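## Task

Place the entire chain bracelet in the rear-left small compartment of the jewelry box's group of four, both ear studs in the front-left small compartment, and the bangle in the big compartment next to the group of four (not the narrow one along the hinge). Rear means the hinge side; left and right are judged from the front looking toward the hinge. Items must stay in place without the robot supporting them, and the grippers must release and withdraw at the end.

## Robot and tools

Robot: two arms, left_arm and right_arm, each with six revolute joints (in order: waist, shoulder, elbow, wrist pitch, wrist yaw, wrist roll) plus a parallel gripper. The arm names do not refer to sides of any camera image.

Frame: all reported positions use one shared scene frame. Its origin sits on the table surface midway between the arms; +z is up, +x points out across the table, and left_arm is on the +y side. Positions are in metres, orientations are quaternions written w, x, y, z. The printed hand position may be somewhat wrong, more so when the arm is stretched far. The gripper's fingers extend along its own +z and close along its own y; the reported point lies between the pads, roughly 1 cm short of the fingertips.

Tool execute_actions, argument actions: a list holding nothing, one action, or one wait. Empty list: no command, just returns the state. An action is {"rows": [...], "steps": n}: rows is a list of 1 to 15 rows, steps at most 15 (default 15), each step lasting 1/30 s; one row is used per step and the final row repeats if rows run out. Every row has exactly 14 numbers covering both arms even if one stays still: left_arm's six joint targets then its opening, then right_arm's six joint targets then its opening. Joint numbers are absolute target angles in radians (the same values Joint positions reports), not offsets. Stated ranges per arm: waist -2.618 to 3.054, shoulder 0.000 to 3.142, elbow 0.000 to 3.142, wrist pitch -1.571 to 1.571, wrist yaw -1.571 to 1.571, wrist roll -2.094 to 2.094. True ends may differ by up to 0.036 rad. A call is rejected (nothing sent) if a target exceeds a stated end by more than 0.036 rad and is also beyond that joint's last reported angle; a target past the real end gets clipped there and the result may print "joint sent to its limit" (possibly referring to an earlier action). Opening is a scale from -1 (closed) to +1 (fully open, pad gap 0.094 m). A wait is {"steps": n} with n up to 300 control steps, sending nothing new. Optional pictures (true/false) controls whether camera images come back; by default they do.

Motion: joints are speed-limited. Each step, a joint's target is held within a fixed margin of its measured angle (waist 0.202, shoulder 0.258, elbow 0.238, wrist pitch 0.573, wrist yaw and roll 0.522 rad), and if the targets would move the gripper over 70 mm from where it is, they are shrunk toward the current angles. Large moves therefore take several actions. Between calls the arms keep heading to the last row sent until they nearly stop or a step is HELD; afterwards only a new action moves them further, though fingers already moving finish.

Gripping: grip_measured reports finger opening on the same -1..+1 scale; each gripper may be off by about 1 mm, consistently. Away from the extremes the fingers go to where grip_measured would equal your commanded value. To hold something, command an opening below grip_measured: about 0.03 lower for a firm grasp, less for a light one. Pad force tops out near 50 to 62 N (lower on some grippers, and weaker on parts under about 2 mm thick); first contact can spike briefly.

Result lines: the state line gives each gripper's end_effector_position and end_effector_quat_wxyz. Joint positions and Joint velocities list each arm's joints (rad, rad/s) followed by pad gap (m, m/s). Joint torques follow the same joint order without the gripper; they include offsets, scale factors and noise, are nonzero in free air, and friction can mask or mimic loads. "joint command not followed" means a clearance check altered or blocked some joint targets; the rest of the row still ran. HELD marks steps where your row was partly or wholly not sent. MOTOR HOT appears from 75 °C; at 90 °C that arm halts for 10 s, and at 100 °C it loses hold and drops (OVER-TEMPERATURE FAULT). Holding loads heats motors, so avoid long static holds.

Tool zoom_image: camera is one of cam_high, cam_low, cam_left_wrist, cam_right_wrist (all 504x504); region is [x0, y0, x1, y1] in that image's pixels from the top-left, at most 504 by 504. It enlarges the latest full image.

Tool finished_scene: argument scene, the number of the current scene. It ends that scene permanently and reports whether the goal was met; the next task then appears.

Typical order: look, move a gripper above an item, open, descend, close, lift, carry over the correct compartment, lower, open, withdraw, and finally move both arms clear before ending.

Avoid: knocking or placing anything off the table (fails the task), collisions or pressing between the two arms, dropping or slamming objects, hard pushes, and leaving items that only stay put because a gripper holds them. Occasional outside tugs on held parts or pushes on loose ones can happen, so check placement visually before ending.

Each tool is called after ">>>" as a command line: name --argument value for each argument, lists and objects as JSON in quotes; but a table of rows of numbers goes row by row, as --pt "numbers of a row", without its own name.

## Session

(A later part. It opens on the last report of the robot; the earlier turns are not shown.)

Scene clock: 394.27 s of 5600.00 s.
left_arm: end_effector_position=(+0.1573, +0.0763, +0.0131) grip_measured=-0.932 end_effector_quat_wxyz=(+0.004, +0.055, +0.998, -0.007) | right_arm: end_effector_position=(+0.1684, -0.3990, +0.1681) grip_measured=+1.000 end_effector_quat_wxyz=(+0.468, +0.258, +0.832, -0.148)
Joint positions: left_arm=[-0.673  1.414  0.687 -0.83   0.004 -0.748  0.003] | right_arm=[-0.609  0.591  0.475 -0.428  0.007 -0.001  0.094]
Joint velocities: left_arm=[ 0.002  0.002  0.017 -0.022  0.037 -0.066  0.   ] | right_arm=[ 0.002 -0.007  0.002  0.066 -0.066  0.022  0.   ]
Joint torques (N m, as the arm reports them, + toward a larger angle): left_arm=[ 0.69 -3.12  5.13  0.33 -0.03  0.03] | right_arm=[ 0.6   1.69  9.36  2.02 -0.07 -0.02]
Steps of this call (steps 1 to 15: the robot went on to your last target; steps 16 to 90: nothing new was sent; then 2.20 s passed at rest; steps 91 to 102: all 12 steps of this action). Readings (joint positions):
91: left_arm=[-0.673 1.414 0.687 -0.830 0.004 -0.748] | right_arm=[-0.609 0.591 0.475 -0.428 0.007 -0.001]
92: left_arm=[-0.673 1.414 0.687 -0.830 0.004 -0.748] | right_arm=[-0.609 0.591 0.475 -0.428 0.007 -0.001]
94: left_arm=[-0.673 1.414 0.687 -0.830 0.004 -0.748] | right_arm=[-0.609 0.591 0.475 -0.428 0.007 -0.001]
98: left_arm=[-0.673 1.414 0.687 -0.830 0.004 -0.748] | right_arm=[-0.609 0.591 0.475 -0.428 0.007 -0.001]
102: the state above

>>> execute_actions --actions '[]'

>>> zoom_image --camera "cam_left_wrist" --region '[170, 280, 290, 400]'

Scene clock: 400.77 s of 5600.00 s.
left_arm: end_effector_position=(+0.1573, +0.0763, +0.0131) grip_measured=-0.932 end_effector_quat_wxyz=(+0.004, +0.055, +0.998, -0.007) | right_arm: end_effector_position=(+0.1684, -0.3990, +0.1681) grip_measured=+1.000 end_effector_quat_wxyz=(+0.468, +0.258, +0.832, -0.148)
Joint positions: left_arm=[-0.673  1.414  0.687 -0.83   0.004 -0.748  0.003] | right_arm=[-0.609  0.591  0.475 -0.428  0.007 -0.001  0.094]
Joint velocities: left_arm=[ 0.007 -0.002  0.002 -0.037  0.051 -0.007  0.   ] | right_arm=[ 0.007  0.002 -0.007 -0.007 -0.037 -0.022  0.   ]
Joint torques (N m, as the arm reports them, + toward a larger angle): left_arm=[ 0.69 -3.13  5.13  0.33 -0.03  0.03] | right_arm=[ 0.6   1.69  9.38  2.02 -0.07 -0.02]
Steps of this call (steps 1 to 15: the robot went on to your last target; steps 16 to 90: nothing new was sent; then 3.50 s passed at rest). Readings (joint positions):
1: left_arm=[-0.673 1.414 0.687 -0.830 0.004 -0.748] | right_arm=[-0.609 0.591 0.475 -0.428 0.007 -0.001]
2: left_arm=[-0.673 1.414 0.687 -0.830 0.004 -0.748] | right_arm=[-0.609 0.591 0.475 -0.428 0.007 -0.001]
4: left_arm=[-0.673 1.414 0.687 -0.830 0.004 -0.748] | right_arm=[-0.609 0.591 0.475 -0.428 0.007 -0.001]
8: left_arm=[-0.673 1.414 0.687 -0.830 0.004 -0.748] | right_arm=[-0.609 0.591 0.475 -0.428 0.007 -0.001]
90: the state above
All arms were judged still, so your last target was given up. Only a new action makes them travel on or press farther. Fingers that are still opening or closing keep moving.

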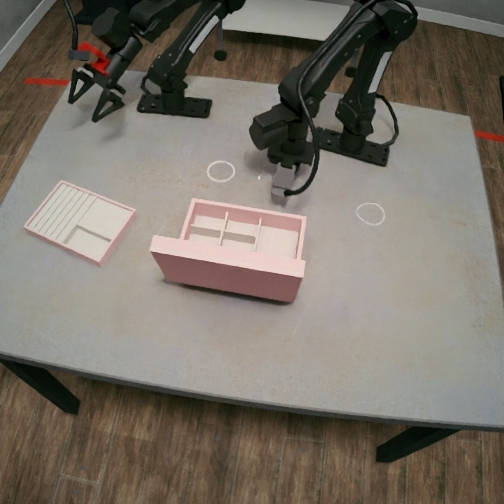

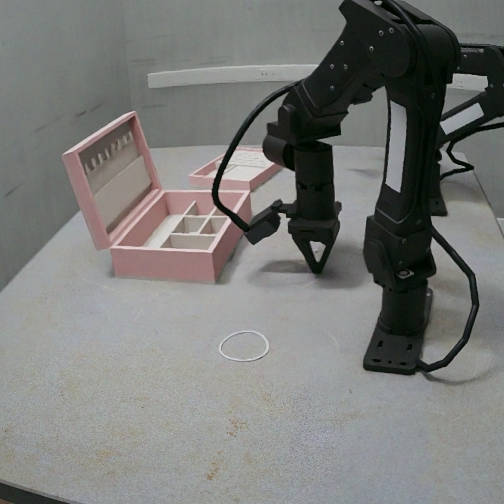

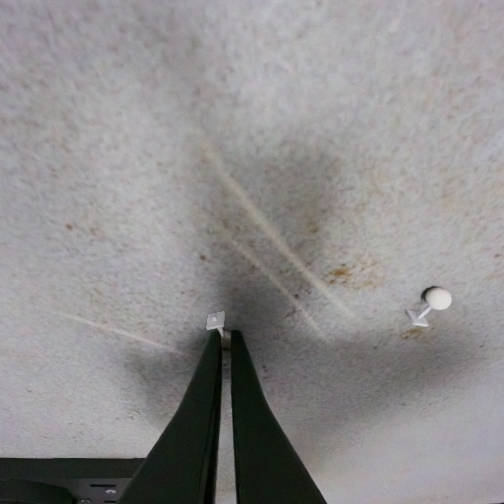

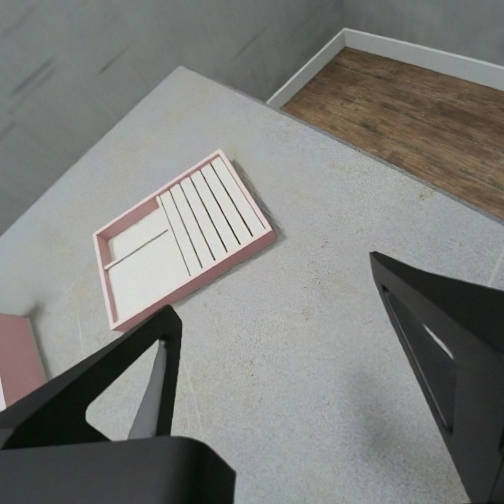

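Region (170, 280, 290, 400) of cam_left_wrist's 504x504 image, scaled by 4.200, with more detail than that image has.

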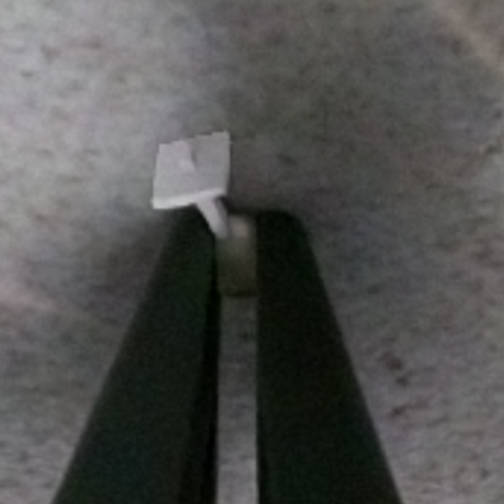

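>>> execute_actions --actions '[{"rows": [[-0.665,1.42,0.68,-0.825,0,-0.745,-0.74, -0.6,0.6,0.5,-0.4,0,0,1],[-0.665,1.42,0.68,-0.825,0,-0.745,-0.74, -0.6,0.6,0.5,-0.4,0,0,1],[-0.665,1.42,0.68,-0.825,0,-0.745,-0.74, -0.6,0.6,0.5,-0.4,0,0,1],[-0.665,1.42,0.68,-0.825,0,-0.745,-0.74, -0.6,0.6,0.5,-0.4,0,0,1],[-0.665,1.42,0.68,-0.825,0,-0.745,-0.74, -0.6,0.6,0.5,-0.4,0,0,1],[-0.665,1.42,0.68,-0.825,0,-0.745,-0.74, -0.6,0.6,0.5,-0.4,0,0,1],[-0.665,1.438,0.68,-0.825,0,-0.745,-0.74, -0.6,0.6,0.5,-0.4,0,0,1]], "steps": 15}]' --pictures true

Scene clock: 426.70 s of 5600.00 s.
left_arm: end_effector_position=(+0.1570, +0.0767, +0.0124) grip_measured=-0.743 end_effector_quat_wxyz=(+0.002, +0.055, +0.998, -0.005) | right_arm: end_effector_position=(+0.1684, -0.3990, +0.1681) grip_measured=+1.000 end_effector_quat_wxyz=(+0.468, +0.258, +0.832, -0.148)
Joint positions: left_arm=[-0.673  1.418  0.687 -0.83   0.004 -0.748  0.012] | right_arm=[-0.609  0.591  0.475 -0.428  0.007 -0.001  0.094]
Joint velocities: left_arm=[-0.002 -0.007 -0.002  0.007  0.007  0.022 -0.001] | right_arm=[ 0.002 -0.007 -0.012 -0.095 -0.081  0.037  0.   ]
Joint torques (N m, as the arm reports them, + toward a larger angle): left_arm=[ 0.69 -2.05  5.12  0.33 -0.03  0.03] | right_arm=[ 0.6   1.69  9.38  2.02 -0.07 -0.02]
Steps of this call (steps 1 to 90: nothing new was sent; then 22.43 s passed at rest; steps 91 to 105: all 15 steps of this action). Readings (joint positions):
91: left_arm=[-0.673 1.414 0.687 -0.830 0.004 -0.748] | right_arm=[-0.609 0.591 0.475 -0.428 0.007 -0.001]
92: left_arm=[-0.673 1.414 0.687 -0.830 0.004 -0.748] | right_arm=[-0.609 0.591 0.475 -0.428 0.007 -0.001]
94: left_arm=[-0.673 1.414 0.687 -0.830 0.004 -0.748] | right_arm=[-0.609 0.591 0.475 -0.428 0.007 -0.001]
98: left_arm=[-0.673 1.418 0.687 -0.830 0.004 -0.748] | right_arm=[-0.609 0.591 0.475 -0.428 0.007 -0.001]
105: the state above

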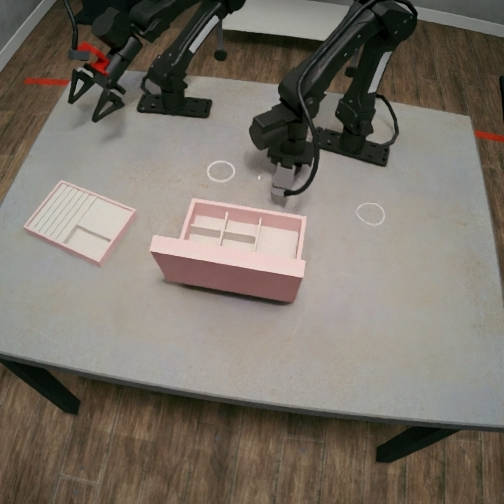

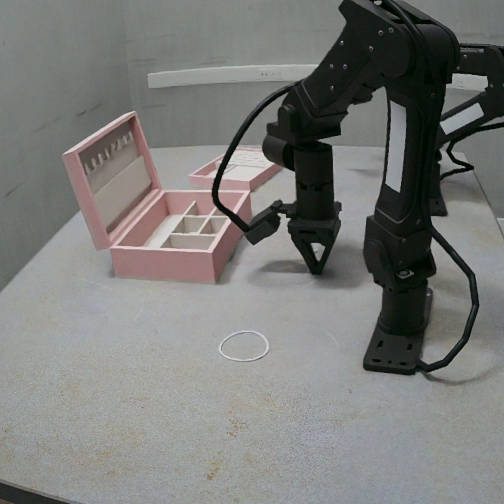

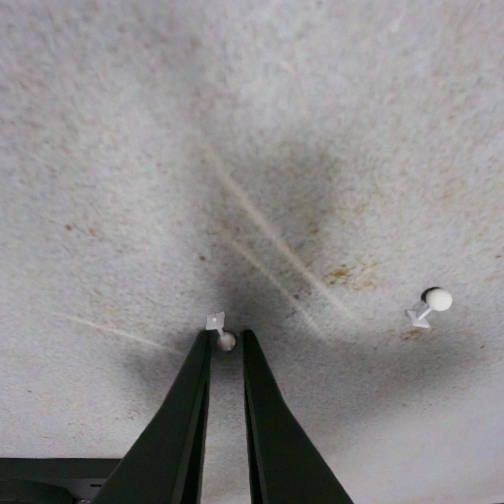

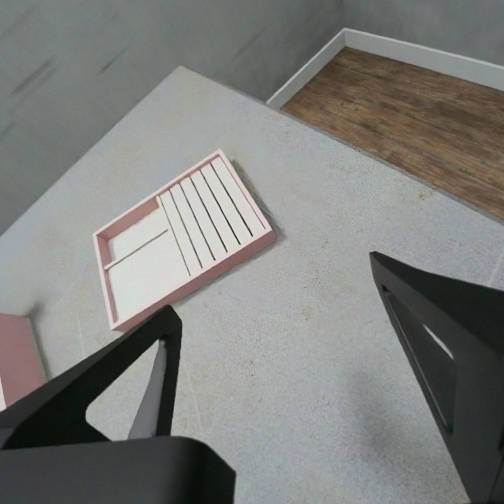

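>>> execute_actions --actions '[{"rows": [[-0.665,1.425,0.68,-0.825,0,-0.745,-0.9, -0.6,0.6,0.5,-0.4,0,0,1],[-0.665,1.425,0.68,-0.825,0,-0.745,-0.9, -0.6,0.6,0.5,-0.4,0,0,1],[-0.665,1.425,0.68,-0.825,0,-0.745,-0.9, -0.6,0.6,0.5,-0.4,0,0,1],[-0.665,1.425,0.68,-0.825,0,-0.745,-0.9, -0.6,0.6,0.5,-0.4,0,0,1],[-0.665,1.425,0.68,-0.825,0,-0.745,-0.9, -0.6,0.6,0.5,-0.4,0,0,1],[-0.665,1.425,0.68,-0.825,0,-0.745,-0.9, -0.6,0.6,0.5,-0.4,0,0,1],[-0.665,1.425,0.68,-0.825,0,-0.745,-0.965, -0.6,0.6,0.5,-0.4,0,0,1]], "steps": 15}]' --pictures true

>>> zoom_image --camera "cam_left_wrist" --region '[170, 280, 290, 400]'

Scene clock: 458.33 s of 5600.00 s.
left_arm: end_effector_position=(+0.1571, +0.0743, +0.0124) grip_measured=-0.953 end_effector_quat_wxyz=(+0.002, +0.055, +0.998, -0.011) | right_arm: end_effector_position=(+0.1684, -0.3990, +0.1681) grip_measured=+1.000 end_effector_quat_wxyz=(+0.468, +0.258, +0.832, -0.148)
Joint positions: left_arm=[-0.673  1.418  0.687 -0.823  0.013 -0.748  0.002] | right_arm=[-0.609  0.591  0.475 -0.428  0.007 -0.001  0.094]
Joint velocities: left_arm=[ 0.002 -0.002  0.007  0.007 -0.037  0.007 -0.   ] | right_arm=[-0.017  0.002  0.022  0.022 -0.022  0.022  0.   ]
Joint torques (N m, as the arm reports them, + toward a larger angle): left_arm=[ 0.68 -3.07  5.13  0.28 -0.1   0.03] | right_arm=[ 0.61  1.69  9.37  2.02 -0.07 -0.02]
Steps of this call (steps 1 to 15: the robot went on to your last target; steps 16 to 90: nothing new was sent; then 28.13 s passed at rest; steps 91 to 105: all 15 steps of this action). Readings (joint positions):
91: left_arm=[-0.673 1.418 0.687 -0.829 0.006 -0.748] | right_arm=[-0.609 0.591 0.475 -0.428 0.007 -0.001]
92: left_arm=[-0.673 1.418 0.687 -0.826 0.010 -0.748] | right_arm=[-0.609 0.591 0.475 -0.428 0.007 -0.001]
94: left_arm=[-0.673 1.418 0.687 -0.825 0.011 -0.748] | right_arm=[-0.609 0.591 0.475 -0.428 0.007 -0.001]
98: left_arm=[-0.673 1.418 0.687 -0.823 0.013 -0.748] | right_arm=[-0.609 0.591 0.475 -0.428 0.007 -0.001]
105: the state above

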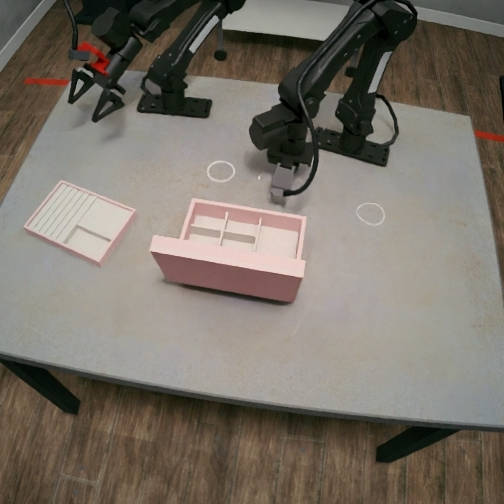

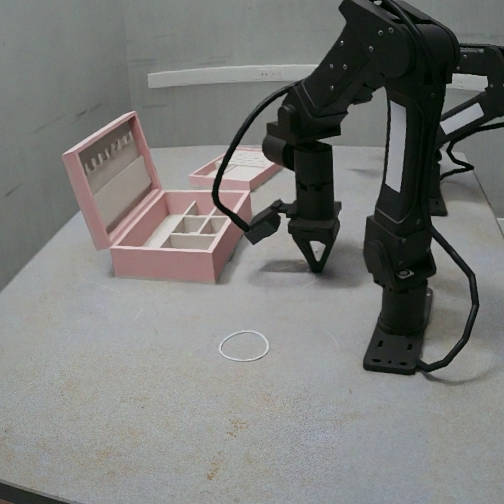

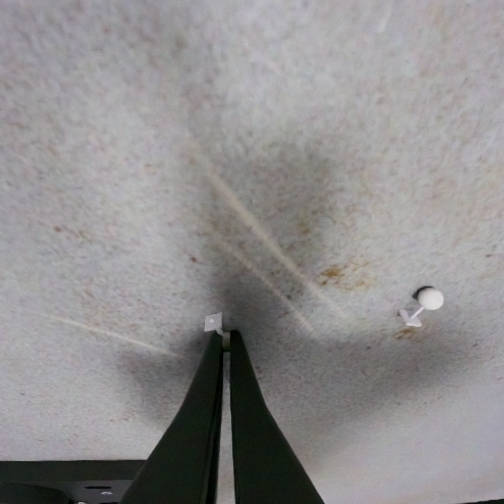

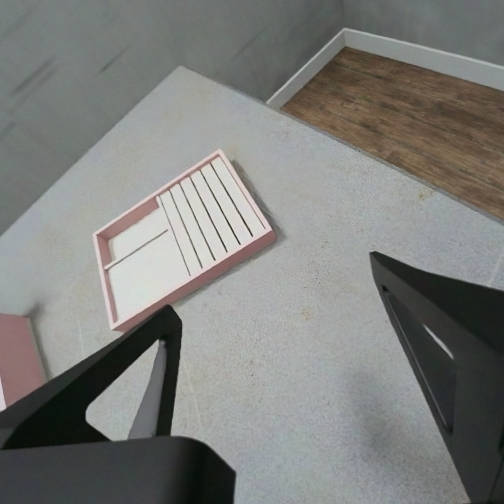

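Region (170, 280, 290, 400) of cam_left_wrist's 504x504 image, scaled by 4.200, with more detail than that image has.

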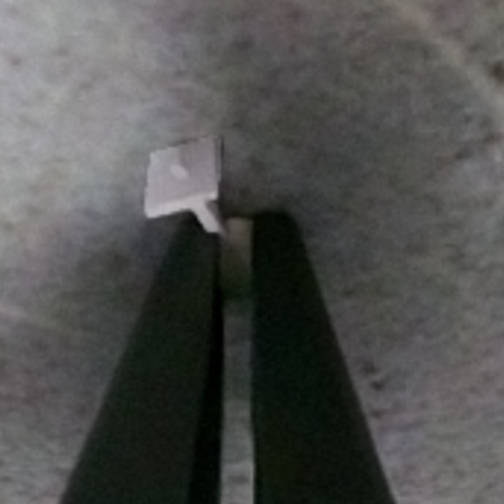

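>>> execute_actions --actions '[{"rows": [[-0.67,1.42,0.685,-0.825,0,-0.745,-0.98, -0.6,0.6,0.5,-0.4,0,0,1],[-0.67,1.42,0.685,-0.825,0,-0.745,-0.98, -0.6,0.6,0.5,-0.4,0,0,1],[-0.67,1.42,0.685,-0.825,0,-0.745,-0.98, -0.6,0.6,0.5,-0.4,0,0,1],[-0.67,1.42,0.685,-0.825,0,-0.745,-0.98, -0.6,0.6,0.5,-0.4,0,0,1],[-0.67,1.41,0.695,-0.84,0,-0.745,-0.98, -0.6,0.6,0.5,-0.4,0,0,1],[-0.67,1.40,0.70,-0.86,0,-0.745,-0.98, -0.6,0.6,0.5,-0.4,0,0,1],[-0.67,1.39,0.71,-0.88,0,-0.745,-0.98, -0.6,0.6,0.5,-0.4,0,0,1],[-0.67,1.38,0.72,-0.90,0,-0.745,-0.98, -0.6,0.6,0.5,-0.4,0,0,1],[-0.67,1.37,0.73,-0.92,0,-0.745,-0.98, -0.6,0.6,0.5,-0.4,0,0,1],[-0.67,1.36,0.74,-0.94,0,-0.745,-0.98, -0.6,0.6,0.5,-0.4,0,0,1]], "steps": 15}]' --pictures true

>>> zoom_image --camera "cam_left_wrist" --region '[170, 280, 290, 400]'

Scene clock: 473.63 s of 5600.00 s.
left_arm: end_effector_position=(+0.1531, +0.0789, +0.0276) grip_measured=-0.965 end_effector_quat_wxyz=(-0.003, +0.055, +0.998, -0.006) | right_arm: end_effector_position=(+0.1684, -0.3990, +0.1681) grip_measured=+1.000 end_effector_quat_wxyz=(+0.468, +0.258, +0.832, -0.148)
Joint positions: left_arm=[-0.673  1.376  0.721 -0.912  0.013 -0.748  0.002] | right_arm=[-0.609  0.591  0.475 -0.428  0.007 -0.001  0.094]
Joint velocities: left_arm=[ 0.007 -0.012  0.022 -0.081  0.022 -0.022  0.   ] | right_arm=[ 0.007 -0.002 -0.012 -0.037  0.051 -0.081  0.   ]
Joint torques (N m, as the arm reports them, + toward a larger angle): left_arm=[ 0.26 -4.65  7.2   0.17 -0.1   0.03] | right_arm=[ 0.62  1.69  9.37  2.02 -0.07 -0.01]
Steps of this call (steps 1 to 15: the robot went on to your last target; steps 16 to 90: nothing new was sent; then 11.80 s passed at rest; steps 91 to 105: all 15 steps of this action). Readings (joint positions):
91: left_arm=[-0.673 1.418 0.687 -0.823 0.013 -0.748] | right_arm=[-0.609 0.591 0.475 -0.428 0.007 -0.001]
92: left_arm=[-0.673 1.418 0.687 -0.823 0.013 -0.748] | right_arm=[-0.609 0.591 0.475 -0.428 0.007 -0.001]
94: left_arm=[-0.673 1.418 0.687 -0.823 0.013 -0.748] | right_arm=[-0.609 0.591 0.475 -0.428 0.007 -0.001]
98: left_arm=[-0.673 1.413 0.689 -0.839 0.013 -0.748] | right_arm=[-0.609 0.591 0.475 -0.428 0.007 -0.001]
105: the state above

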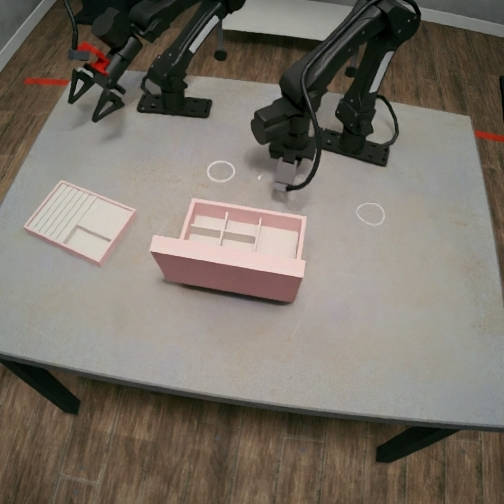

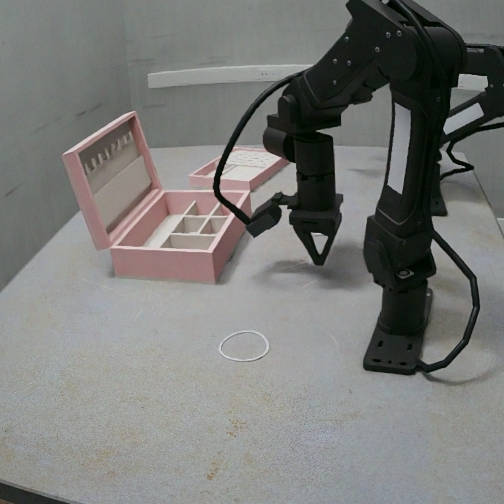

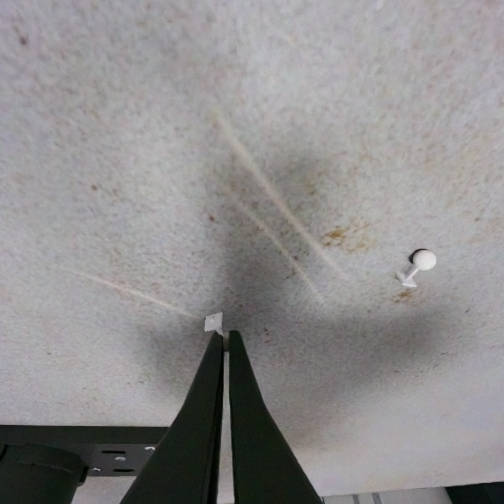

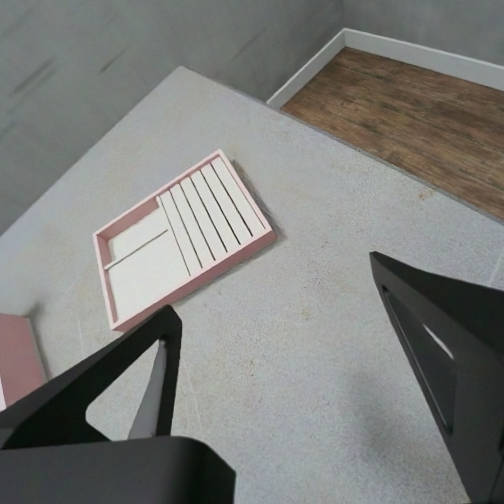

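Region (170, 280, 290, 400) of cam_left_wrist's 504x504 image, scaled by 4.200, with more detail than that image has.

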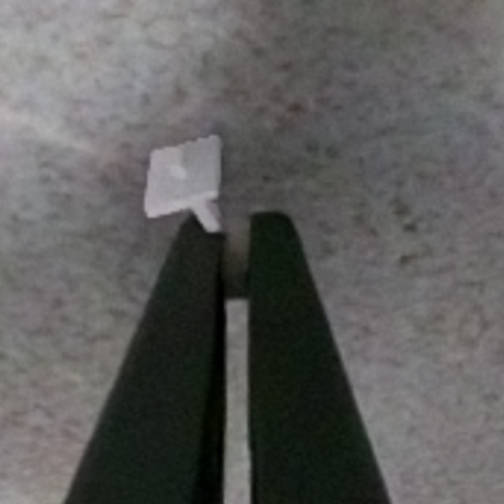

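>>> execute_actions --actions '[{"rows": [[-0.67,1.35,0.78,-1.0,0,-0.745,-0.98, -0.6,0.6,0.5,-0.4,0,0,1],[-0.67,1.35,0.80,-1.03,0,-0.745,-0.98, -0.6,0.6,0.5,-0.4,0,0,1],[-0.67,1.34,0.83,-1.06,0,-0.745,-0.98, -0.6,0.6,0.5,-0.4,0,0,1],[-0.67,1.335,0.86,-1.09,0,-0.745,-0.98, -0.6,0.6,0.5,-0.4,0,0,1],[-0.67,1.33,0.89,-1.13,0,-0.745,-0.98, -0.6,0.6,0.5,-0.4,0,0,1],[-0.67,1.325,0.92,-1.16,0,-0.745,-0.98, -0.6,0.6,0.5,-0.4,0,0,1],[-0.67,1.32,0.95,-1.2,0,-0.745,-0.98, -0.6,0.6,0.5,-0.4,0,0,1],[-0.67,1.315,0.98,-1.235,0,-0.745,-0.98, -0.6,0.6,0.5,-0.4,0,0,1],[-0.67,1.307,1.01,-1.272,0,-0.745,-0.98, -0.6,0.6,0.5,-0.4,0,0,1]], "steps": 13}]' --pictures false

>>> execute_actions --actions '[{"rows": [[-0.655,1.36,1.07,-1.28,0,-0.74,-0.98, -0.6,0.6,0.5,-0.4,0,0,1],[-0.64,1.42,1.14,-1.285,0,-0.735,-0.98, -0.6,0.6,0.5,-0.4,0,0,1],[-0.625,1.48,1.20,-1.29,0,-0.73,-0.98, -0.6,0.6,0.5,-0.4,0,0,1],[-0.61,1.54,1.27,-1.295,0,-0.72,-0.98, -0.6,0.6,0.5,-0.4,0,0,1],[-0.595,1.60,1.33,-1.30,0,-0.715,-0.98, -0.6,0.6,0.5,-0.4,0,0,1],[-0.58,1.66,1.40,-1.305,0,-0.71,-0.98, -0.6,0.6,0.5,-0.4,0,0,1],[-0.565,1.72,1.46,-1.31,0,-0.705,-0.98, -0.6,0.6,0.5,-0.4,0,0,1],[-0.55,1.78,1.53,-1.315,0,-0.70,-0.98, -0.6,0.6,0.5,-0.4,0,0,1],[-0.535,1.84,1.59,-1.32,0,-0.69,-0.98, -0.6,0.6,0.5,-0.4,0,0,1],[-0.52,1.89,1.65,-1.33,0,-0.685,-0.98, -0.6,0.6,0.5,-0.4,0,0,1],[-0.51,1.94,1.71,-1.335,0,-0.68,-0.98, -0.6,0.6,0.5,-0.4,0,0,1],[-0.50,1.98,1.76,-1.34,0,-0.675,-0.98, -0.6,0.6,0.5,-0.4,0,0,1],[-0.49,2.02,1.80,-1.345,0,-0.67,-0.98, -0.6,0.6,0.5,-0.4,0,0,1],[-0.484,2.04,1.82,-1.348,0,-0.668,-0.98, -0.6,0.6,0.5,-0.4,0,0,1]], "steps": 15}]' --pictures false

>>> execute_actions --actions '[{"steps": 15}]'

Scene clock: 511.70 s of 5600.00 s.
left_arm: end_effector_position=(+0.1656, +0.0644, +0.1074) grip_measured=-0.965 end_effector_quat_wxyz=(+0.016, +0.055, +0.998, -0.026) | right_arm: end_effector_position=(+0.1684, -0.3990, +0.1681) grip_measured=+1.000 end_effector_quat_wxyz=(+0.468, +0.258, +0.832, -0.148)
Joint positions: left_arm=[-0.673  1.315  1.001 -1.196  0.013 -0.748  0.002] | right_arm=[-0.609  0.591  0.475 -0.428  0.007 -0.001  0.094]
Joint velocities: left_arm=[-0.002 -0.076  0.051 -0.33   0.007  0.007 -0.001] | right_arm=[-0.007 -0.007  0.007  0.007  0.022 -0.066  0.   ]
Joint torques (N m, as the arm reports them, + toward a larger angle): left_arm=[ 0.26 -3.7   6.91  0.17 -0.11  0.04] | right_arm=[ 0.59  1.69  9.38  2.02 -0.07 -0.01]
Steps of this call (steps 1 to 30: the robot went on to your last target; steps 31 to 90: nothing new was sent; then 34.63 s passed at rest; steps 91 to 103: all 13 steps of this action). Readings (joint positions):
91: left_arm=[-0.673 1.376 0.726 -0.941 0.013 -0.748] | right_arm=[-0.609 0.591 0.475 -0.428 0.007 -0.001]
92: left_arm=[-0.673 1.376 0.737 -0.960 0.013 -0.748] | right_arm=[-0.609 0.591 0.475 -0.428 0.007 -0.001]
94: left_arm=[-0.673 1.372 0.779 -1.005 0.013 -0.748] | right_arm=[-0.609 0.591 0.475 -0.428 0.007 -0.001]
98: left_arm=[-0.673 1.349 0.904 -1.105 0.013 -0.748] | right_arm=[-0.609 0.591 0.475 -0.428 0.007 -0.001]
103: the state above

Scene clock: 512.20 s of 5600.00 s.
left_arm: end_effector_position=(+0.3262, -0.0164, +0.1070) grip_measured=-0.965 end_effector_quat_wxyz=(+0.004, -0.004, +1.000, -0.011) | right_arm: end_effector_position=(+0.1684, -0.3990, +0.1681) grip_measured=+1.000 end_effector_quat_wxyz=(+0.468, +0.258, +0.832, -0.148)
Joint positions: left_arm=[-0.497  2.019  1.774 -1.306  0.013 -0.689  0.002] | right_arm=[-0.609  0.591  0.475 -0.428  0.007 -0.001  0.094]
Joint velocities: left_arm=[ 0.247  0.755  0.545  0.066  0.007  0.095 -0.001] | right_arm=[-0.007 -0.017  0.002 -0.007  0.007 -0.066  0.   ]
Joint torques (N m, as the arm reports them, + toward a larger angle): left_arm=[ -0.22 -11.72   7.22  -0.22  -0.09   0.05] | right_arm=[ 0.61  1.69  9.37  2.02 -0.07 -0.02]
Steps of this call (steps 1 to 15: all 15 steps of this action). Readings (joint positions):
1: left_arm=[-0.672 1.319 1.009 -1.215 0.013 -0.748] | right_arm=[-0.609 0.591 0.475 -0.428 0.007 -0.001]
2: left_arm=[-0.668 1.338 1.032 -1.244 0.013 -0.747] | right_arm=[-0.609 0.591 0.475 -0.428 0.007 -0.001]
4: left_arm=[-0.647 1.422 1.131 -1.293 0.013 -0.743] | right_arm=[-0.609 0.591 0.475 -0.428 0.007 -0.001]
8: left_arm=[-0.588 1.664 1.404 -1.307 0.013 -0.726] | right_arm=[-0.609 0.591 0.475 -0.428 0.007 -0.001]
15: the state above

Scene clock: 512.70 s of 5600.00 s.
left_arm: end_effector_position=(+0.3273, -0.0093, +0.0988) grip_measured=-0.965 end_effector_quat_wxyz=(-0.015, -0.004, +1.000, +0.005) | right_arm: end_effector_position=(+0.1684, -0.3990, +0.1681) grip_measured=+1.000 end_effector_quat_wxyz=(+0.468, +0.258, +0.832, -0.148)
Joint positions: left_arm=[-0.482  2.057  1.797 -1.34   0.011 -0.675  0.002] | right_arm=[-0.609  0.591  0.475 -0.428  0.007 -0.001  0.094]
Joint velocities: left_arm=[-0.017 -0.002  0.002  0.007 -0.022  0.007 -0.001] | right_arm=[ 0.007 -0.007 -0.012  0.022 -0.007 -0.022  0.   ]
Joint torques (N m, as the arm reports them, + toward a larger angle): left_arm=[ -0.34 -11.13   8.15   0.16  -0.14   0.11] | right_arm=[ 0.6   1.69  9.36  2.02 -0.07 -0.02]
Steps of this call (steps 1 to 15: the robot went on to your last target). Readings (joint positions):
1: left_arm=[-0.489 2.039 1.786 -1.304 0.012 -0.686] | right_arm=[-0.609 0.591 0.475 -0.428 0.007 -0.001]
2: left_arm=[-0.484 2.050 1.789 -1.305 0.011 -0.684] | right_arm=[-0.609 0.591 0.475 -0.428 0.007 -0.001]
4: left_arm=[-0.482 2.057 1.789 -1.317 0.011 -0.681] | right_arm=[-0.609 0.591 0.475 -0.428 0.007 -0.001]
8: left_arm=[-0.482 2.057 1.796 -1.333 0.011 -0.677] | right_arm=[-0.609 0.591 0.475 -0.428 0.007 -0.001]
15: the state above

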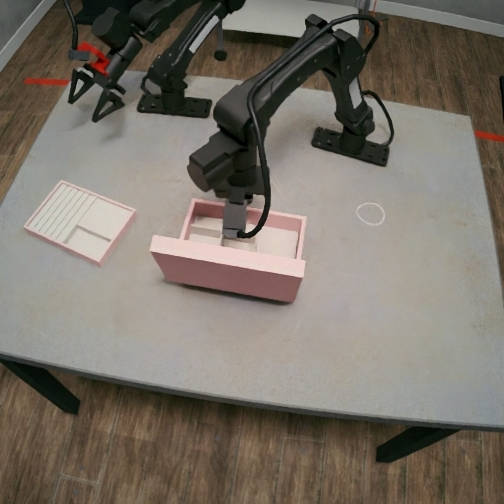

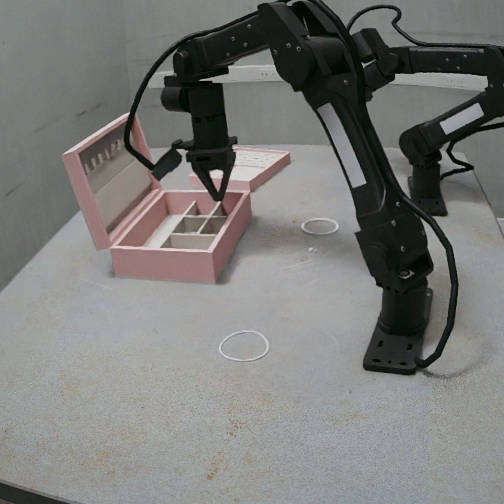

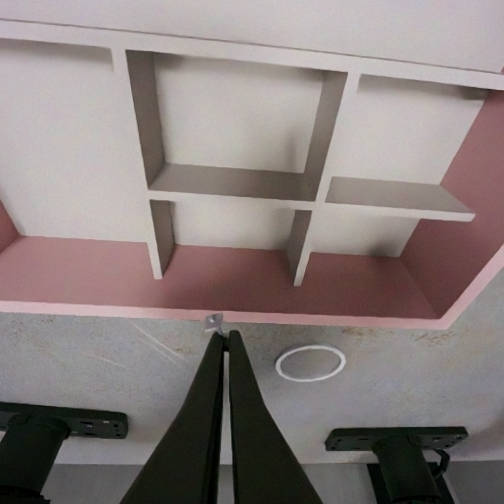

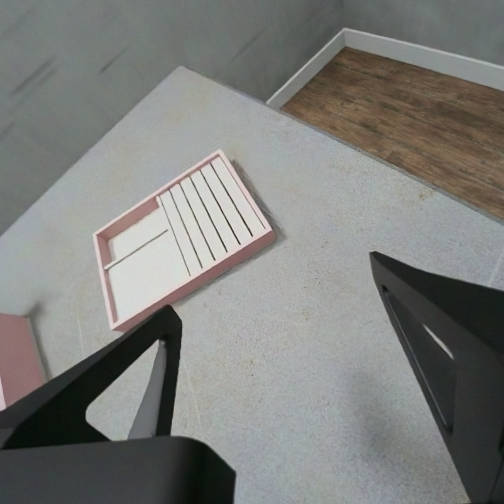

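>>> execute_actions --actions '[{"rows": [[-0.484,2.041,1.80,-1.33,0,-0.668,-0.98, -0.6,0.6,0.5,-0.4,0,0,1],[-0.484,2.042,1.78,-1.305,0,-0.668,-0.98, -0.6,0.6,0.5,-0.4,0,0,1],[-0.484,2.043,1.76,-1.28,0,-0.668,-0.98, -0.6,0.6,0.5,-0.4,0,0,1],[-0.484,2.044,1.74,-1.26,0,-0.668,-0.98, -0.6,0.6,0.5,-0.4,0,0,1],[-0.484,2.045,1.72,-1.235,0,-0.668,-0.98, -0.6,0.6,0.5,-0.4,0,0,1],[-0.484,2.046,1.70,-1.21,0,-0.668,-0.98, -0.6,0.6,0.5,-0.4,0,0,1],[-0.484,2.047,1.68,-1.19,0,-0.668,-0.98, -0.6,0.6,0.5,-0.4,0,0,1],[-0.484,2.048,1.66,-1.165,0,-0.668,-0.98, -0.6,0.6,0.5,-0.4,0,0,1],[-0.484,2.049,1.64,-1.14,0,-0.668,-0.98, -0.6,0.6,0.5,-0.4,0,0,1],[-0.484,2.05,1.62,-1.12,0,-0.668,-0.98, -0.6,0.6,0.5,-0.4,0,0,1],[-0.484,2.051,1.60,-1.095,0,-0.668,-0.98, -0.6,0.6,0.5,-0.4,0,0,1],[-0.484,2.052,1.585,-1.075,0,-0.668,-0.98, -0.6,0.6,0.5,-0.4,0,0,1],[-0.484,2.053,1.57,-1.055,0,-0.668,-0.98, -0.6,0.6,0.5,-0.4,0,0,1],[-0.484,2.054,1.56,-1.04,0,-0.668,-0.98, -0.6,0.6,0.5,-0.4,0,0,1],[-0.484,2.055,1.55,-1.03,0,-0.668,-0.98, -0.6,0.6,0.5,-0.4,0,0,1]], "steps": 15}]' --pictures false

>>> execute_actions --actions '[{"steps": 12}]'

Scene clock: 587.17 s of 5600.00 s.
left_arm: end_effector_position=(+0.3279, -0.0076, +0.0463) grip_measured=-0.965 end_effector_quat_wxyz=(-0.002, -0.004, +1.000, -0.000) | right_arm: end_effector_position=(+0.1684, -0.3990, +0.1681) grip_measured=+1.000 end_effector_quat_wxyz=(+0.468, +0.258, +0.832, -0.148)
Joint positions: left_arm=[-0.481  2.054  1.583 -1.102  0.003 -0.674  0.002] | right_arm=[-0.609  0.591  0.475 -0.428  0.007 -0.001  0.094]
Joint velocities: left_arm=[-0.012  0.002 -0.315  0.579 -0.051 -0.007 -0.   ] | right_arm=[ 0.012  0.002 -0.012  0.125 -0.051  0.037  0.   ]
Joint torques (N m, as the arm reports them, + toward a larger angle): left_arm=[-0.25 -9.64  5.14  0.11  0.01  0.07] | right_arm=[ 0.61  1.69  9.38  2.02 -0.07 -0.02]
Steps of this call (steps 1 to 15: the robot went on to your last target; steps 16 to 90: nothing new was sent; then 70.97 s passed at rest; steps 91 to 105: all 15 steps of this action). Readings (joint positions):
91: left_arm=[-0.482 2.057 1.797 -1.342 0.011 -0.674] | right_arm=[-0.609 0.591 0.475 -0.428 0.007 -0.001]
92: left_arm=[-0.482 2.057 1.796 -1.340 0.011 -0.674] | right_arm=[-0.609 0.591 0.475 -0.428 0.007 -0.001]
94: left_arm=[-0.482 2.055 1.781 -1.318 0.011 -0.674] | right_arm=[-0.609 0.591 0.475 -0.428 0.007 -0.001]
98: left_arm=[-0.482 2.054 1.707 -1.251 0.011 -0.674] | right_arm=[-0.609 0.591 0.475 -0.428 0.007 -0.001]
105: the state above

Scene clock: 587.57 s of 5600.00 s.
left_arm: end_effector_position=(+0.3334, -0.0118, +0.0407) grip_measured=-0.965 end_effector_quat_wxyz=(+0.012, -0.004, +1.000, -0.010) | right_arm: end_effector_position=(+0.1684, -0.3990, +0.1681) grip_measured=+1.000 end_effector_quat_wxyz=(+0.468, +0.258, +0.832, -0.148)
Joint positions: left_arm=[-0.481  2.054  1.559 -1.045  0.002 -0.674  0.002] | right_arm=[-0.609  0.591  0.475 -0.428  0.007 -0.001  0.094]
Joint velocities: left_arm=[ 0.007 -0.002 -0.002 -0.007 -0.022 -0.081 -0.001] | right_arm=[ 0.002  0.002 -0.007 -0.051  0.081 -0.066  0.   ]
Joint torques (N m, as the arm reports them, + toward a larger angle): left_arm=[-0.24 -9.69  5.49  0.43 -0.01  0.06] | right_arm=[ 0.6   1.69  9.38  2.02 -0.06 -0.02]
Steps of this call (steps 1 to 12: the robot went on to your last target). Readings (joint positions):
1: left_arm=[-0.481 2.054 1.574 -1.085 0.002 -0.674] | right_arm=[-0.609 0.591 0.475 -0.428 0.007 -0.001]
2: left_arm=[-0.481 2.054 1.568 -1.072 0.002 -0.674] | right_arm=[-0.609 0.591 0.475 -0.428 0.007 -0.001]
4: left_arm=[-0.481 2.054 1.562 -1.059 0.002 -0.674] | right_arm=[-0.609 0.591 0.475 -0.428 0.007 -0.001]
8: left_arm=[-0.481 2.054 1.559 -1.049 0.002 -0.674] | right_arm=[-0.609 0.591 0.475 -0.428 0.007 -0.001]
12: the state above

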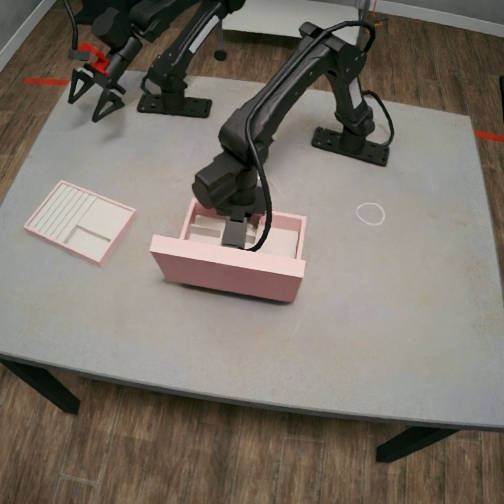

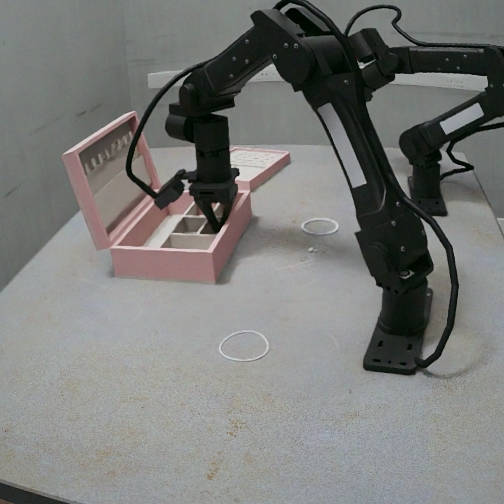

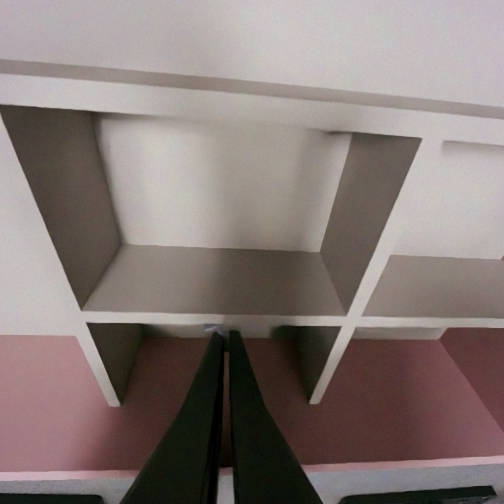

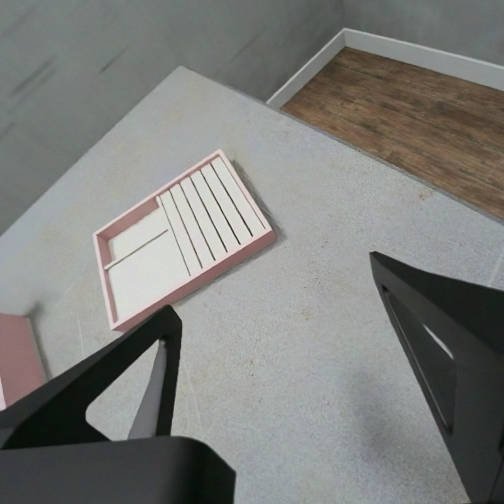

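>>> execute_actions --actions '[{"rows": [[-0.484,2.055,1.535,-1.025,0,-0.668,-0.98, -0.6,0.6,0.5,-0.4,0,0,1],[-0.484,2.055,1.525,-1.02,0,-0.668,-0.98, -0.6,0.6,0.5,-0.4,0,0,1],[-0.484,2.055,1.515,-1.01,0,-0.668,-0.98, -0.6,0.6,0.5,-0.4,0,0,1],[-0.484,2.055,1.505,-1.0,0,-0.668,-0.98, -0.6,0.6,0.5,-0.4,0,0,1],[-0.484,2.055,1.497,-0.992,0,-0.668,-0.98, -0.6,0.6,0.5,-0.4,0,0,1]], "steps": 15}]' --pictures true

Scene clock: 616.10 s of 5600.00 s.
left_arm: end_effector_position=(+0.3363, -0.0123, +0.0304) grip_measured=-0.965 end_effector_quat_wxyz=(+0.023, -0.003, +1.000, -0.015) | right_arm: end_effector_position=(+0.1684, -0.3990, +0.1681) grip_measured=+1.000 end_effector_quat_wxyz=(+0.468, +0.258, +0.832, -0.148)
Joint positions: left_arm=[-0.481  2.054  1.516 -0.979 -0.005 -0.673  0.002] | right_arm=[-0.609  0.591  0.475 -0.428  0.007 -0.001  0.094]
Joint velocities: left_arm=[ 0.002 -0.007 -0.002 -0.037  0.007 -0.066 -0.   ] | right_arm=[-0.007  0.007 -0.007  0.022  0.022 -0.081  0.   ]
Joint torques (N m, as the arm reports them, + toward a larger angle): left_arm=[-0.28 -9.68  4.74  0.22  0.06  0.05] | right_arm=[ 0.6   1.68  9.37  2.02 -0.07 -0.01]
Steps of this call (steps 1 to 30: the robot went on to your last target; steps 31 to 90: nothing new was sent; then 25.03 s passed at rest; steps 91 to 105: all 15 steps of this action). Readings (joint positions):
91: left_arm=[-0.481 2.054 1.557 -1.041 0.002 -0.674] | right_arm=[-0.609 0.591 0.475 -0.428 0.007 -0.001]
92: left_arm=[-0.481 2.054 1.553 -1.037 0.002 -0.674] | right_arm=[-0.609 0.591 0.475 -0.428 0.007 -0.001]
94: left_arm=[-0.481 2.054 1.538 -1.021 -0.001 -0.674] | right_arm=[-0.609 0.591 0.475 -0.428 0.007 -0.001]
98: left_arm=[-0.481 2.054 1.519 -0.988 -0.005 -0.673] | right_arm=[-0.609 0.591 0.475 -0.428 0.007 -0.001]
105: the state above

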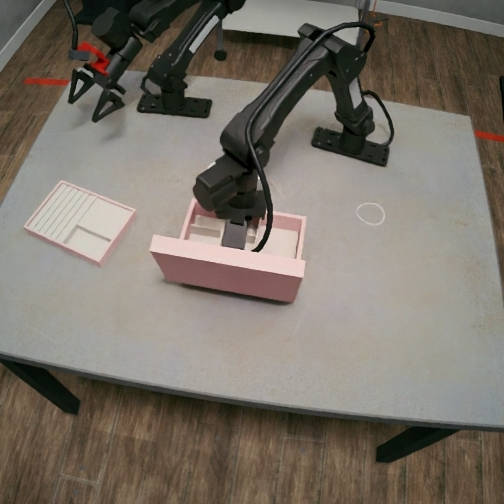

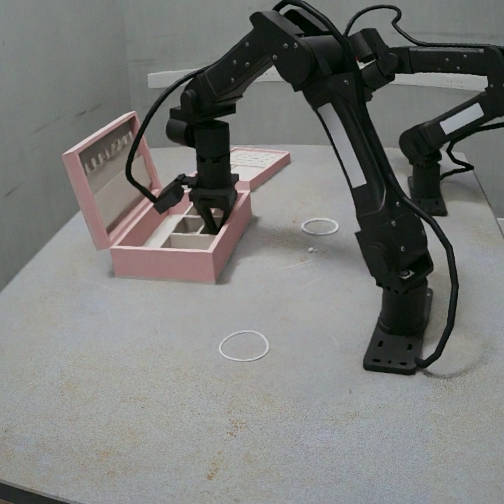

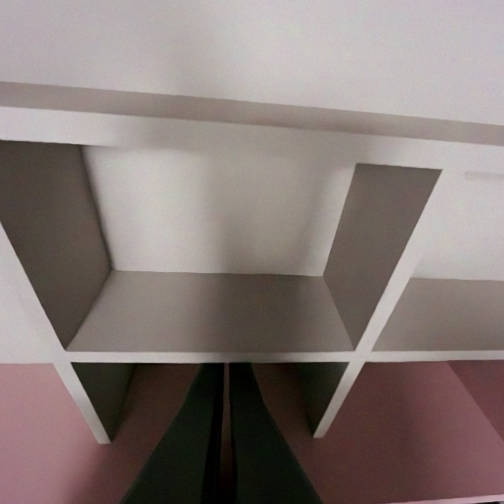

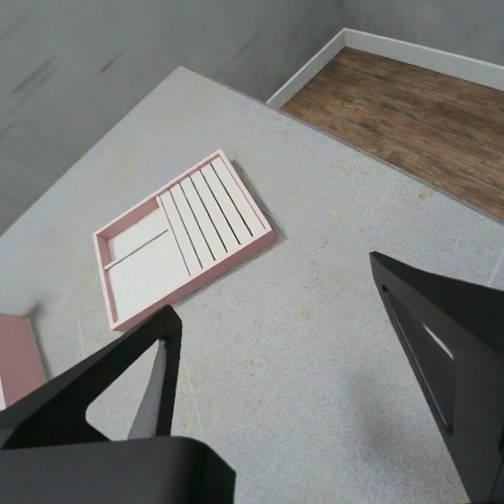

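>>> execute_actions --actions '[{"rows": [[-0.484,2.055,1.497,-1.01,0,-0.668,-0.98, -0.6,0.6,0.5,-0.4,0,0,1],[-0.484,2.055,1.497,-1.02,0,-0.668,-0.98, -0.6,0.6,0.5,-0.4,0,0,1],[-0.484,2.055,1.497,-1.025,0,-0.668,-0.98, -0.6,0.6,0.5,-0.4,0,0,1],[-0.484,2.055,1.497,-1.025,0,-0.668,-0.98, -0.6,0.6,0.5,-0.4,0,0,1],[-0.484,2.055,1.497,-1.025,0,-0.668,-0.98, -0.6,0.6,0.5,-0.4,0,0,1],[-0.484,2.055,1.497,-1.025,0,-0.668,-0.98, -0.6,0.6,0.5,-0.4,0,0,1],[-0.484,2.055,1.497,-1.025,0,-0.668,-0.98, -0.6,0.6,0.5,-0.4,0,0,1],[-0.484,2.055,1.497,-1.025,0,-0.668,-0.98, -0.6,0.6,0.5,-0.4,0,0,1],[-0.484,2.055,1.497,-1.025,0,-0.668,-0.9, -0.6,0.6,0.5,-0.4,0,0,1],[-0.484,2.055,1.497,-1.025,0,-0.668,-0.8, -0.6,0.6,0.5,-0.4,0,0,1],[-0.484,2.055,1.497,-1.025,0,-0.668,-0.7, -0.6,0.6,0.5,-0.4,0,0,1]], "steps": 15}]' --pictures false

Scene clock: 633.03 s of 5600.00 s.
left_arm: end_effector_position=(+0.3363, -0.0123, +0.0303) grip_measured=-0.703 end_effector_quat_wxyz=(+0.023, -0.003, +1.000, -0.015) | right_arm: end_effector_position=(+0.1684, -0.3990, +0.1681) grip_measured=+1.000 end_effector_quat_wxyz=(+0.468, +0.258, +0.832, -0.148)
Joint positions: left_arm=[-0.481  2.054  1.516 -0.979 -0.005 -0.672  0.014] | right_arm=[-0.609  0.591  0.475 -0.428  0.007 -0.001  0.094]
Joint velocities: left_arm=[ 0.007 -0.007  0.012 -0.007 -0.022 -0.007 -0.   ] | right_arm=[-0.002  0.007  0.002  0.022  0.007 -0.081  0.   ]
Joint torques (N m, as the arm reports them, + toward a larger angle): left_arm=[-0.26 -9.66  4.71 -0.05  0.06  0.05] | right_arm=[ 0.61  1.69  9.38  2.02 -0.07 -0.02]
Steps of this call (steps 1 to 15: the robot went on to your last target; steps 16 to 90: nothing new was sent; then 13.43 s passed at rest; steps 91 to 105: all 15 steps of this action). Readings (joint positions):
91: left_arm=[-0.481 2.054 1.516 -0.979 -0.005 -0.673] | right_arm=[-0.609 0.591 0.475 -0.428 0.007 -0.001]
92: left_arm=[-0.481 2.054 1.516 -0.979 -0.005 -0.673] | right_arm=[-0.609 0.591 0.475 -0.428 0.007 -0.001]
94: left_arm=[-0.481 2.054 1.516 -0.980 -0.005 -0.673] | right_arm=[-0.609 0.591 0.475 -0.428 0.007 -0.001]
98: left_arm=[-0.481 2.054 1.516 -0.980 -0.005 -0.673] | right_arm=[-0.609 0.591 0.475 -0.428 0.007 -0.001]
105: the state above

>>> execute_actions --actions '[{"rows": [[-0.484,2.05,1.53,-1.03,0,-0.668,-0.7, -0.6,0.6,0.5,-0.4,0,0,1],[-0.484,2.05,1.55,-1.05,0,-0.668,-0.7, -0.6,0.6,0.5,-0.4,0,0,1],[-0.484,2.05,1.575,-1.075,0,-0.668,-0.7, -0.6,0.6,0.5,-0.4,0,0,1],[-0.484,2.05,1.60,-1.10,0,-0.668,-0.7, -0.6,0.6,0.5,-0.4,0,0,1],[-0.484,2.05,1.625,-1.125,0,-0.668,-0.7, -0.6,0.6,0.5,-0.4,0,0,1],[-0.484,2.05,1.65,-1.15,0,-0.668,-0.7, -0.6,0.6,0.5,-0.4,0,0,1],[-0.484,2.05,1.675,-1.18,0,-0.668,-0.7, -0.6,0.6,0.5,-0.4,0,0,1],[-0.484,2.05,1.70,-1.21,0,-0.668,-0.7, -0.6,0.6,0.5,-0.4,0,0,1],[-0.484,2.05,1.725,-1.24,0,-0.668,-0.7, -0.6,0.6,0.5,-0.4,0,0,1],[-0.484,2.05,1.75,-1.27,0,-0.668,-0.7, -0.6,0.6,0.5,-0.4,0,0,1],[-0.484,2.05,1.775,-1.30,0,-0.668,-0.7, -0.6,0.6,0.5,-0.4,0,0,1],[-0.484,2.05,1.80,-1.33,0,-0.668,-0.7, -0.6,0.6,0.5,-0.4,0,0,1],[-0.484,2.05,1.82,-1.35,0,-0.668,-0.7, -0.6,0.6,0.5,-0.4,0,0,1]], "steps": 15}]' --pictures false

>>> execute_actions --actions '[{"steps": 10}]'

Scene clock: 651.50 s of 5600.00 s.
left_arm: end_effector_position=(+0.3431, -0.0185, +0.0995) grip_measured=-0.703 end_effector_quat_wxyz=(+0.018, -0.003, +1.000, -0.014) | right_arm: end_effector_position=(+0.1684, -0.3990, +0.1681) grip_measured=+1.000 end_effector_quat_wxyz=(+0.468, +0.258, +0.832, -0.148)
Joint positions: left_arm=[-0.481  2.054  1.795 -1.266 -0.001 -0.672  0.014] | right_arm=[-0.609  0.591  0.475 -0.428  0.007 -0.001  0.094]
Joint velocities: left_arm=[ 0.012 -0.046  0.291 -0.432  0.051 -0.022  0.001] | right_arm=[-0.012 -0.007  0.012 -0.051  0.022  0.022  0.   ]
Joint torques (N m, as the arm reports them, + toward a larger angle): left_arm=[ -0.29 -10.26   6.87   0.14   0.02   0.04] | right_arm=[ 0.63  1.68  9.37  2.02 -0.06 -0.02]
Steps of this call (steps 1 to 15: the robot went on to your last target; steps 16 to 90: nothing new was sent; then 14.97 s passed at rest; steps 91 to 105: all 15 steps of this action). Readings (joint positions):
91: left_arm=[-0.481 2.054 1.516 -0.979 -0.005 -0.672] | right_arm=[-0.609 0.591 0.475 -0.428 0.007 -0.001]
92: left_arm=[-0.481 2.054 1.519 -0.982 -0.005 -0.672] | right_arm=[-0.609 0.591 0.475 -0.428 0.007 -0.001]
94: left_arm=[-0.481 2.055 1.540 -1.013 -0.005 -0.672] | right_arm=[-0.609 0.591 0.475 -0.428 0.007 -0.001]
98: left_arm=[-0.481 2.055 1.630 -1.107 -0.002 -0.672] | right_arm=[-0.609 0.591 0.475 -0.428 0.007 -0.001]
105: the state above

Scene clock: 651.83 s of 5600.00 s.
left_arm: end_effector_position=(+0.3313, -0.0094, +0.1022) grip_measured=-0.703 end_effector_quat_wxyz=(-0.005, -0.003, +1.000, +0.005) | right_arm: end_effector_position=(+0.1684, -0.3990, +0.1681) grip_measured=+1.000 end_effector_quat_wxyz=(+0.468, +0.258, +0.832, -0.148)
Joint positions: left_arm=[-0.481  2.053  1.806 -1.337 -0.001 -0.672  0.014] | right_arm=[-0.609  0.591  0.475 -0.428  0.007 -0.001  0.094]
Joint velocities: left_arm=[-0.012  0.002 -0.007 -0.095  0.007  0.022 -0.   ] | right_arm=[-0.012  0.002  0.017 -0.051 -0.022  0.022  0.   ]
Joint torques (N m, as the arm reports them, + toward a larger angle): left_arm=[ -0.28 -10.17   7.39   0.17   0.01   0.04] | right_arm=[ 0.61  1.68  9.38  2.02 -0.06 -0.02]
Steps of this call (steps 1 to 10: the robot went on to your last target). Readings (joint positions):
1: left_arm=[-0.481 2.053 1.803 -1.278 -0.001 -0.672] | right_arm=[-0.609 0.591 0.475 -0.428 0.007 -0.001]
2: left_arm=[-0.481 2.053 1.806 -1.289 -0.001 -0.672] | right_arm=[-0.609 0.591 0.475 -0.428 0.007 -0.001]
4: left_arm=[-0.481 2.053 1.806 -1.309 -0.001 -0.672] | right_arm=[-0.609 0.591 0.475 -0.428 0.007 -0.001]
8: left_arm=[-0.481 2.053 1.806 -1.332 -0.001 -0.672] | right_arm=[-0.609 0.591 0.475 -0.428 0.007 -0.001]
10: the state above

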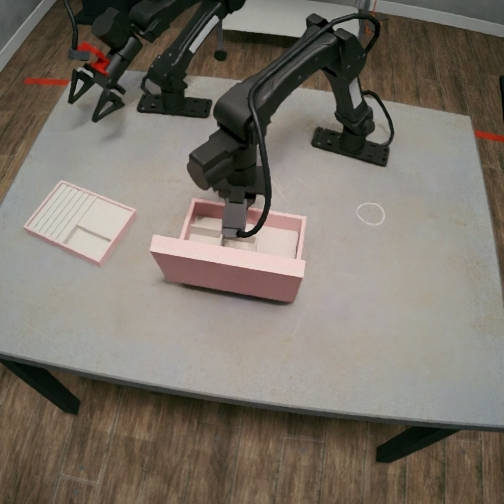

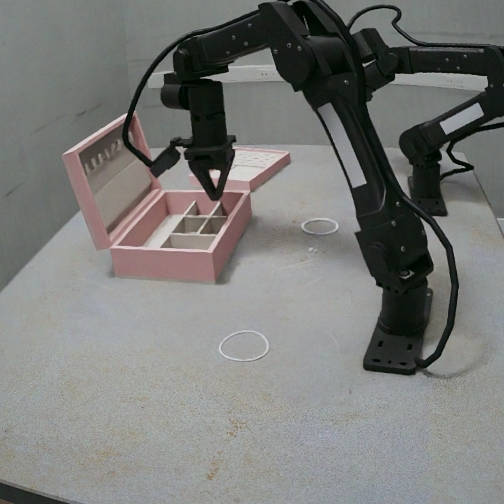

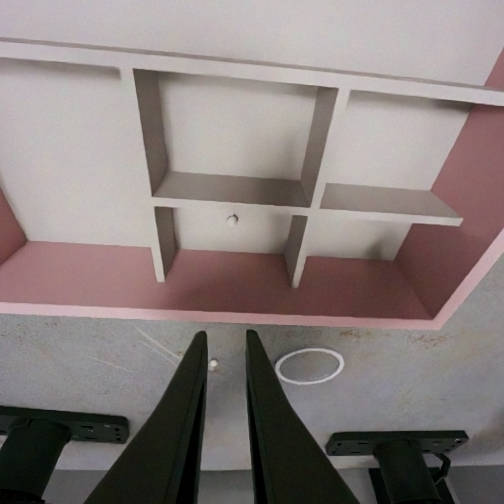

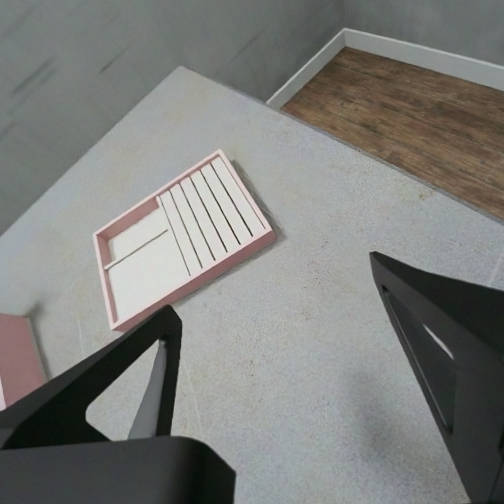

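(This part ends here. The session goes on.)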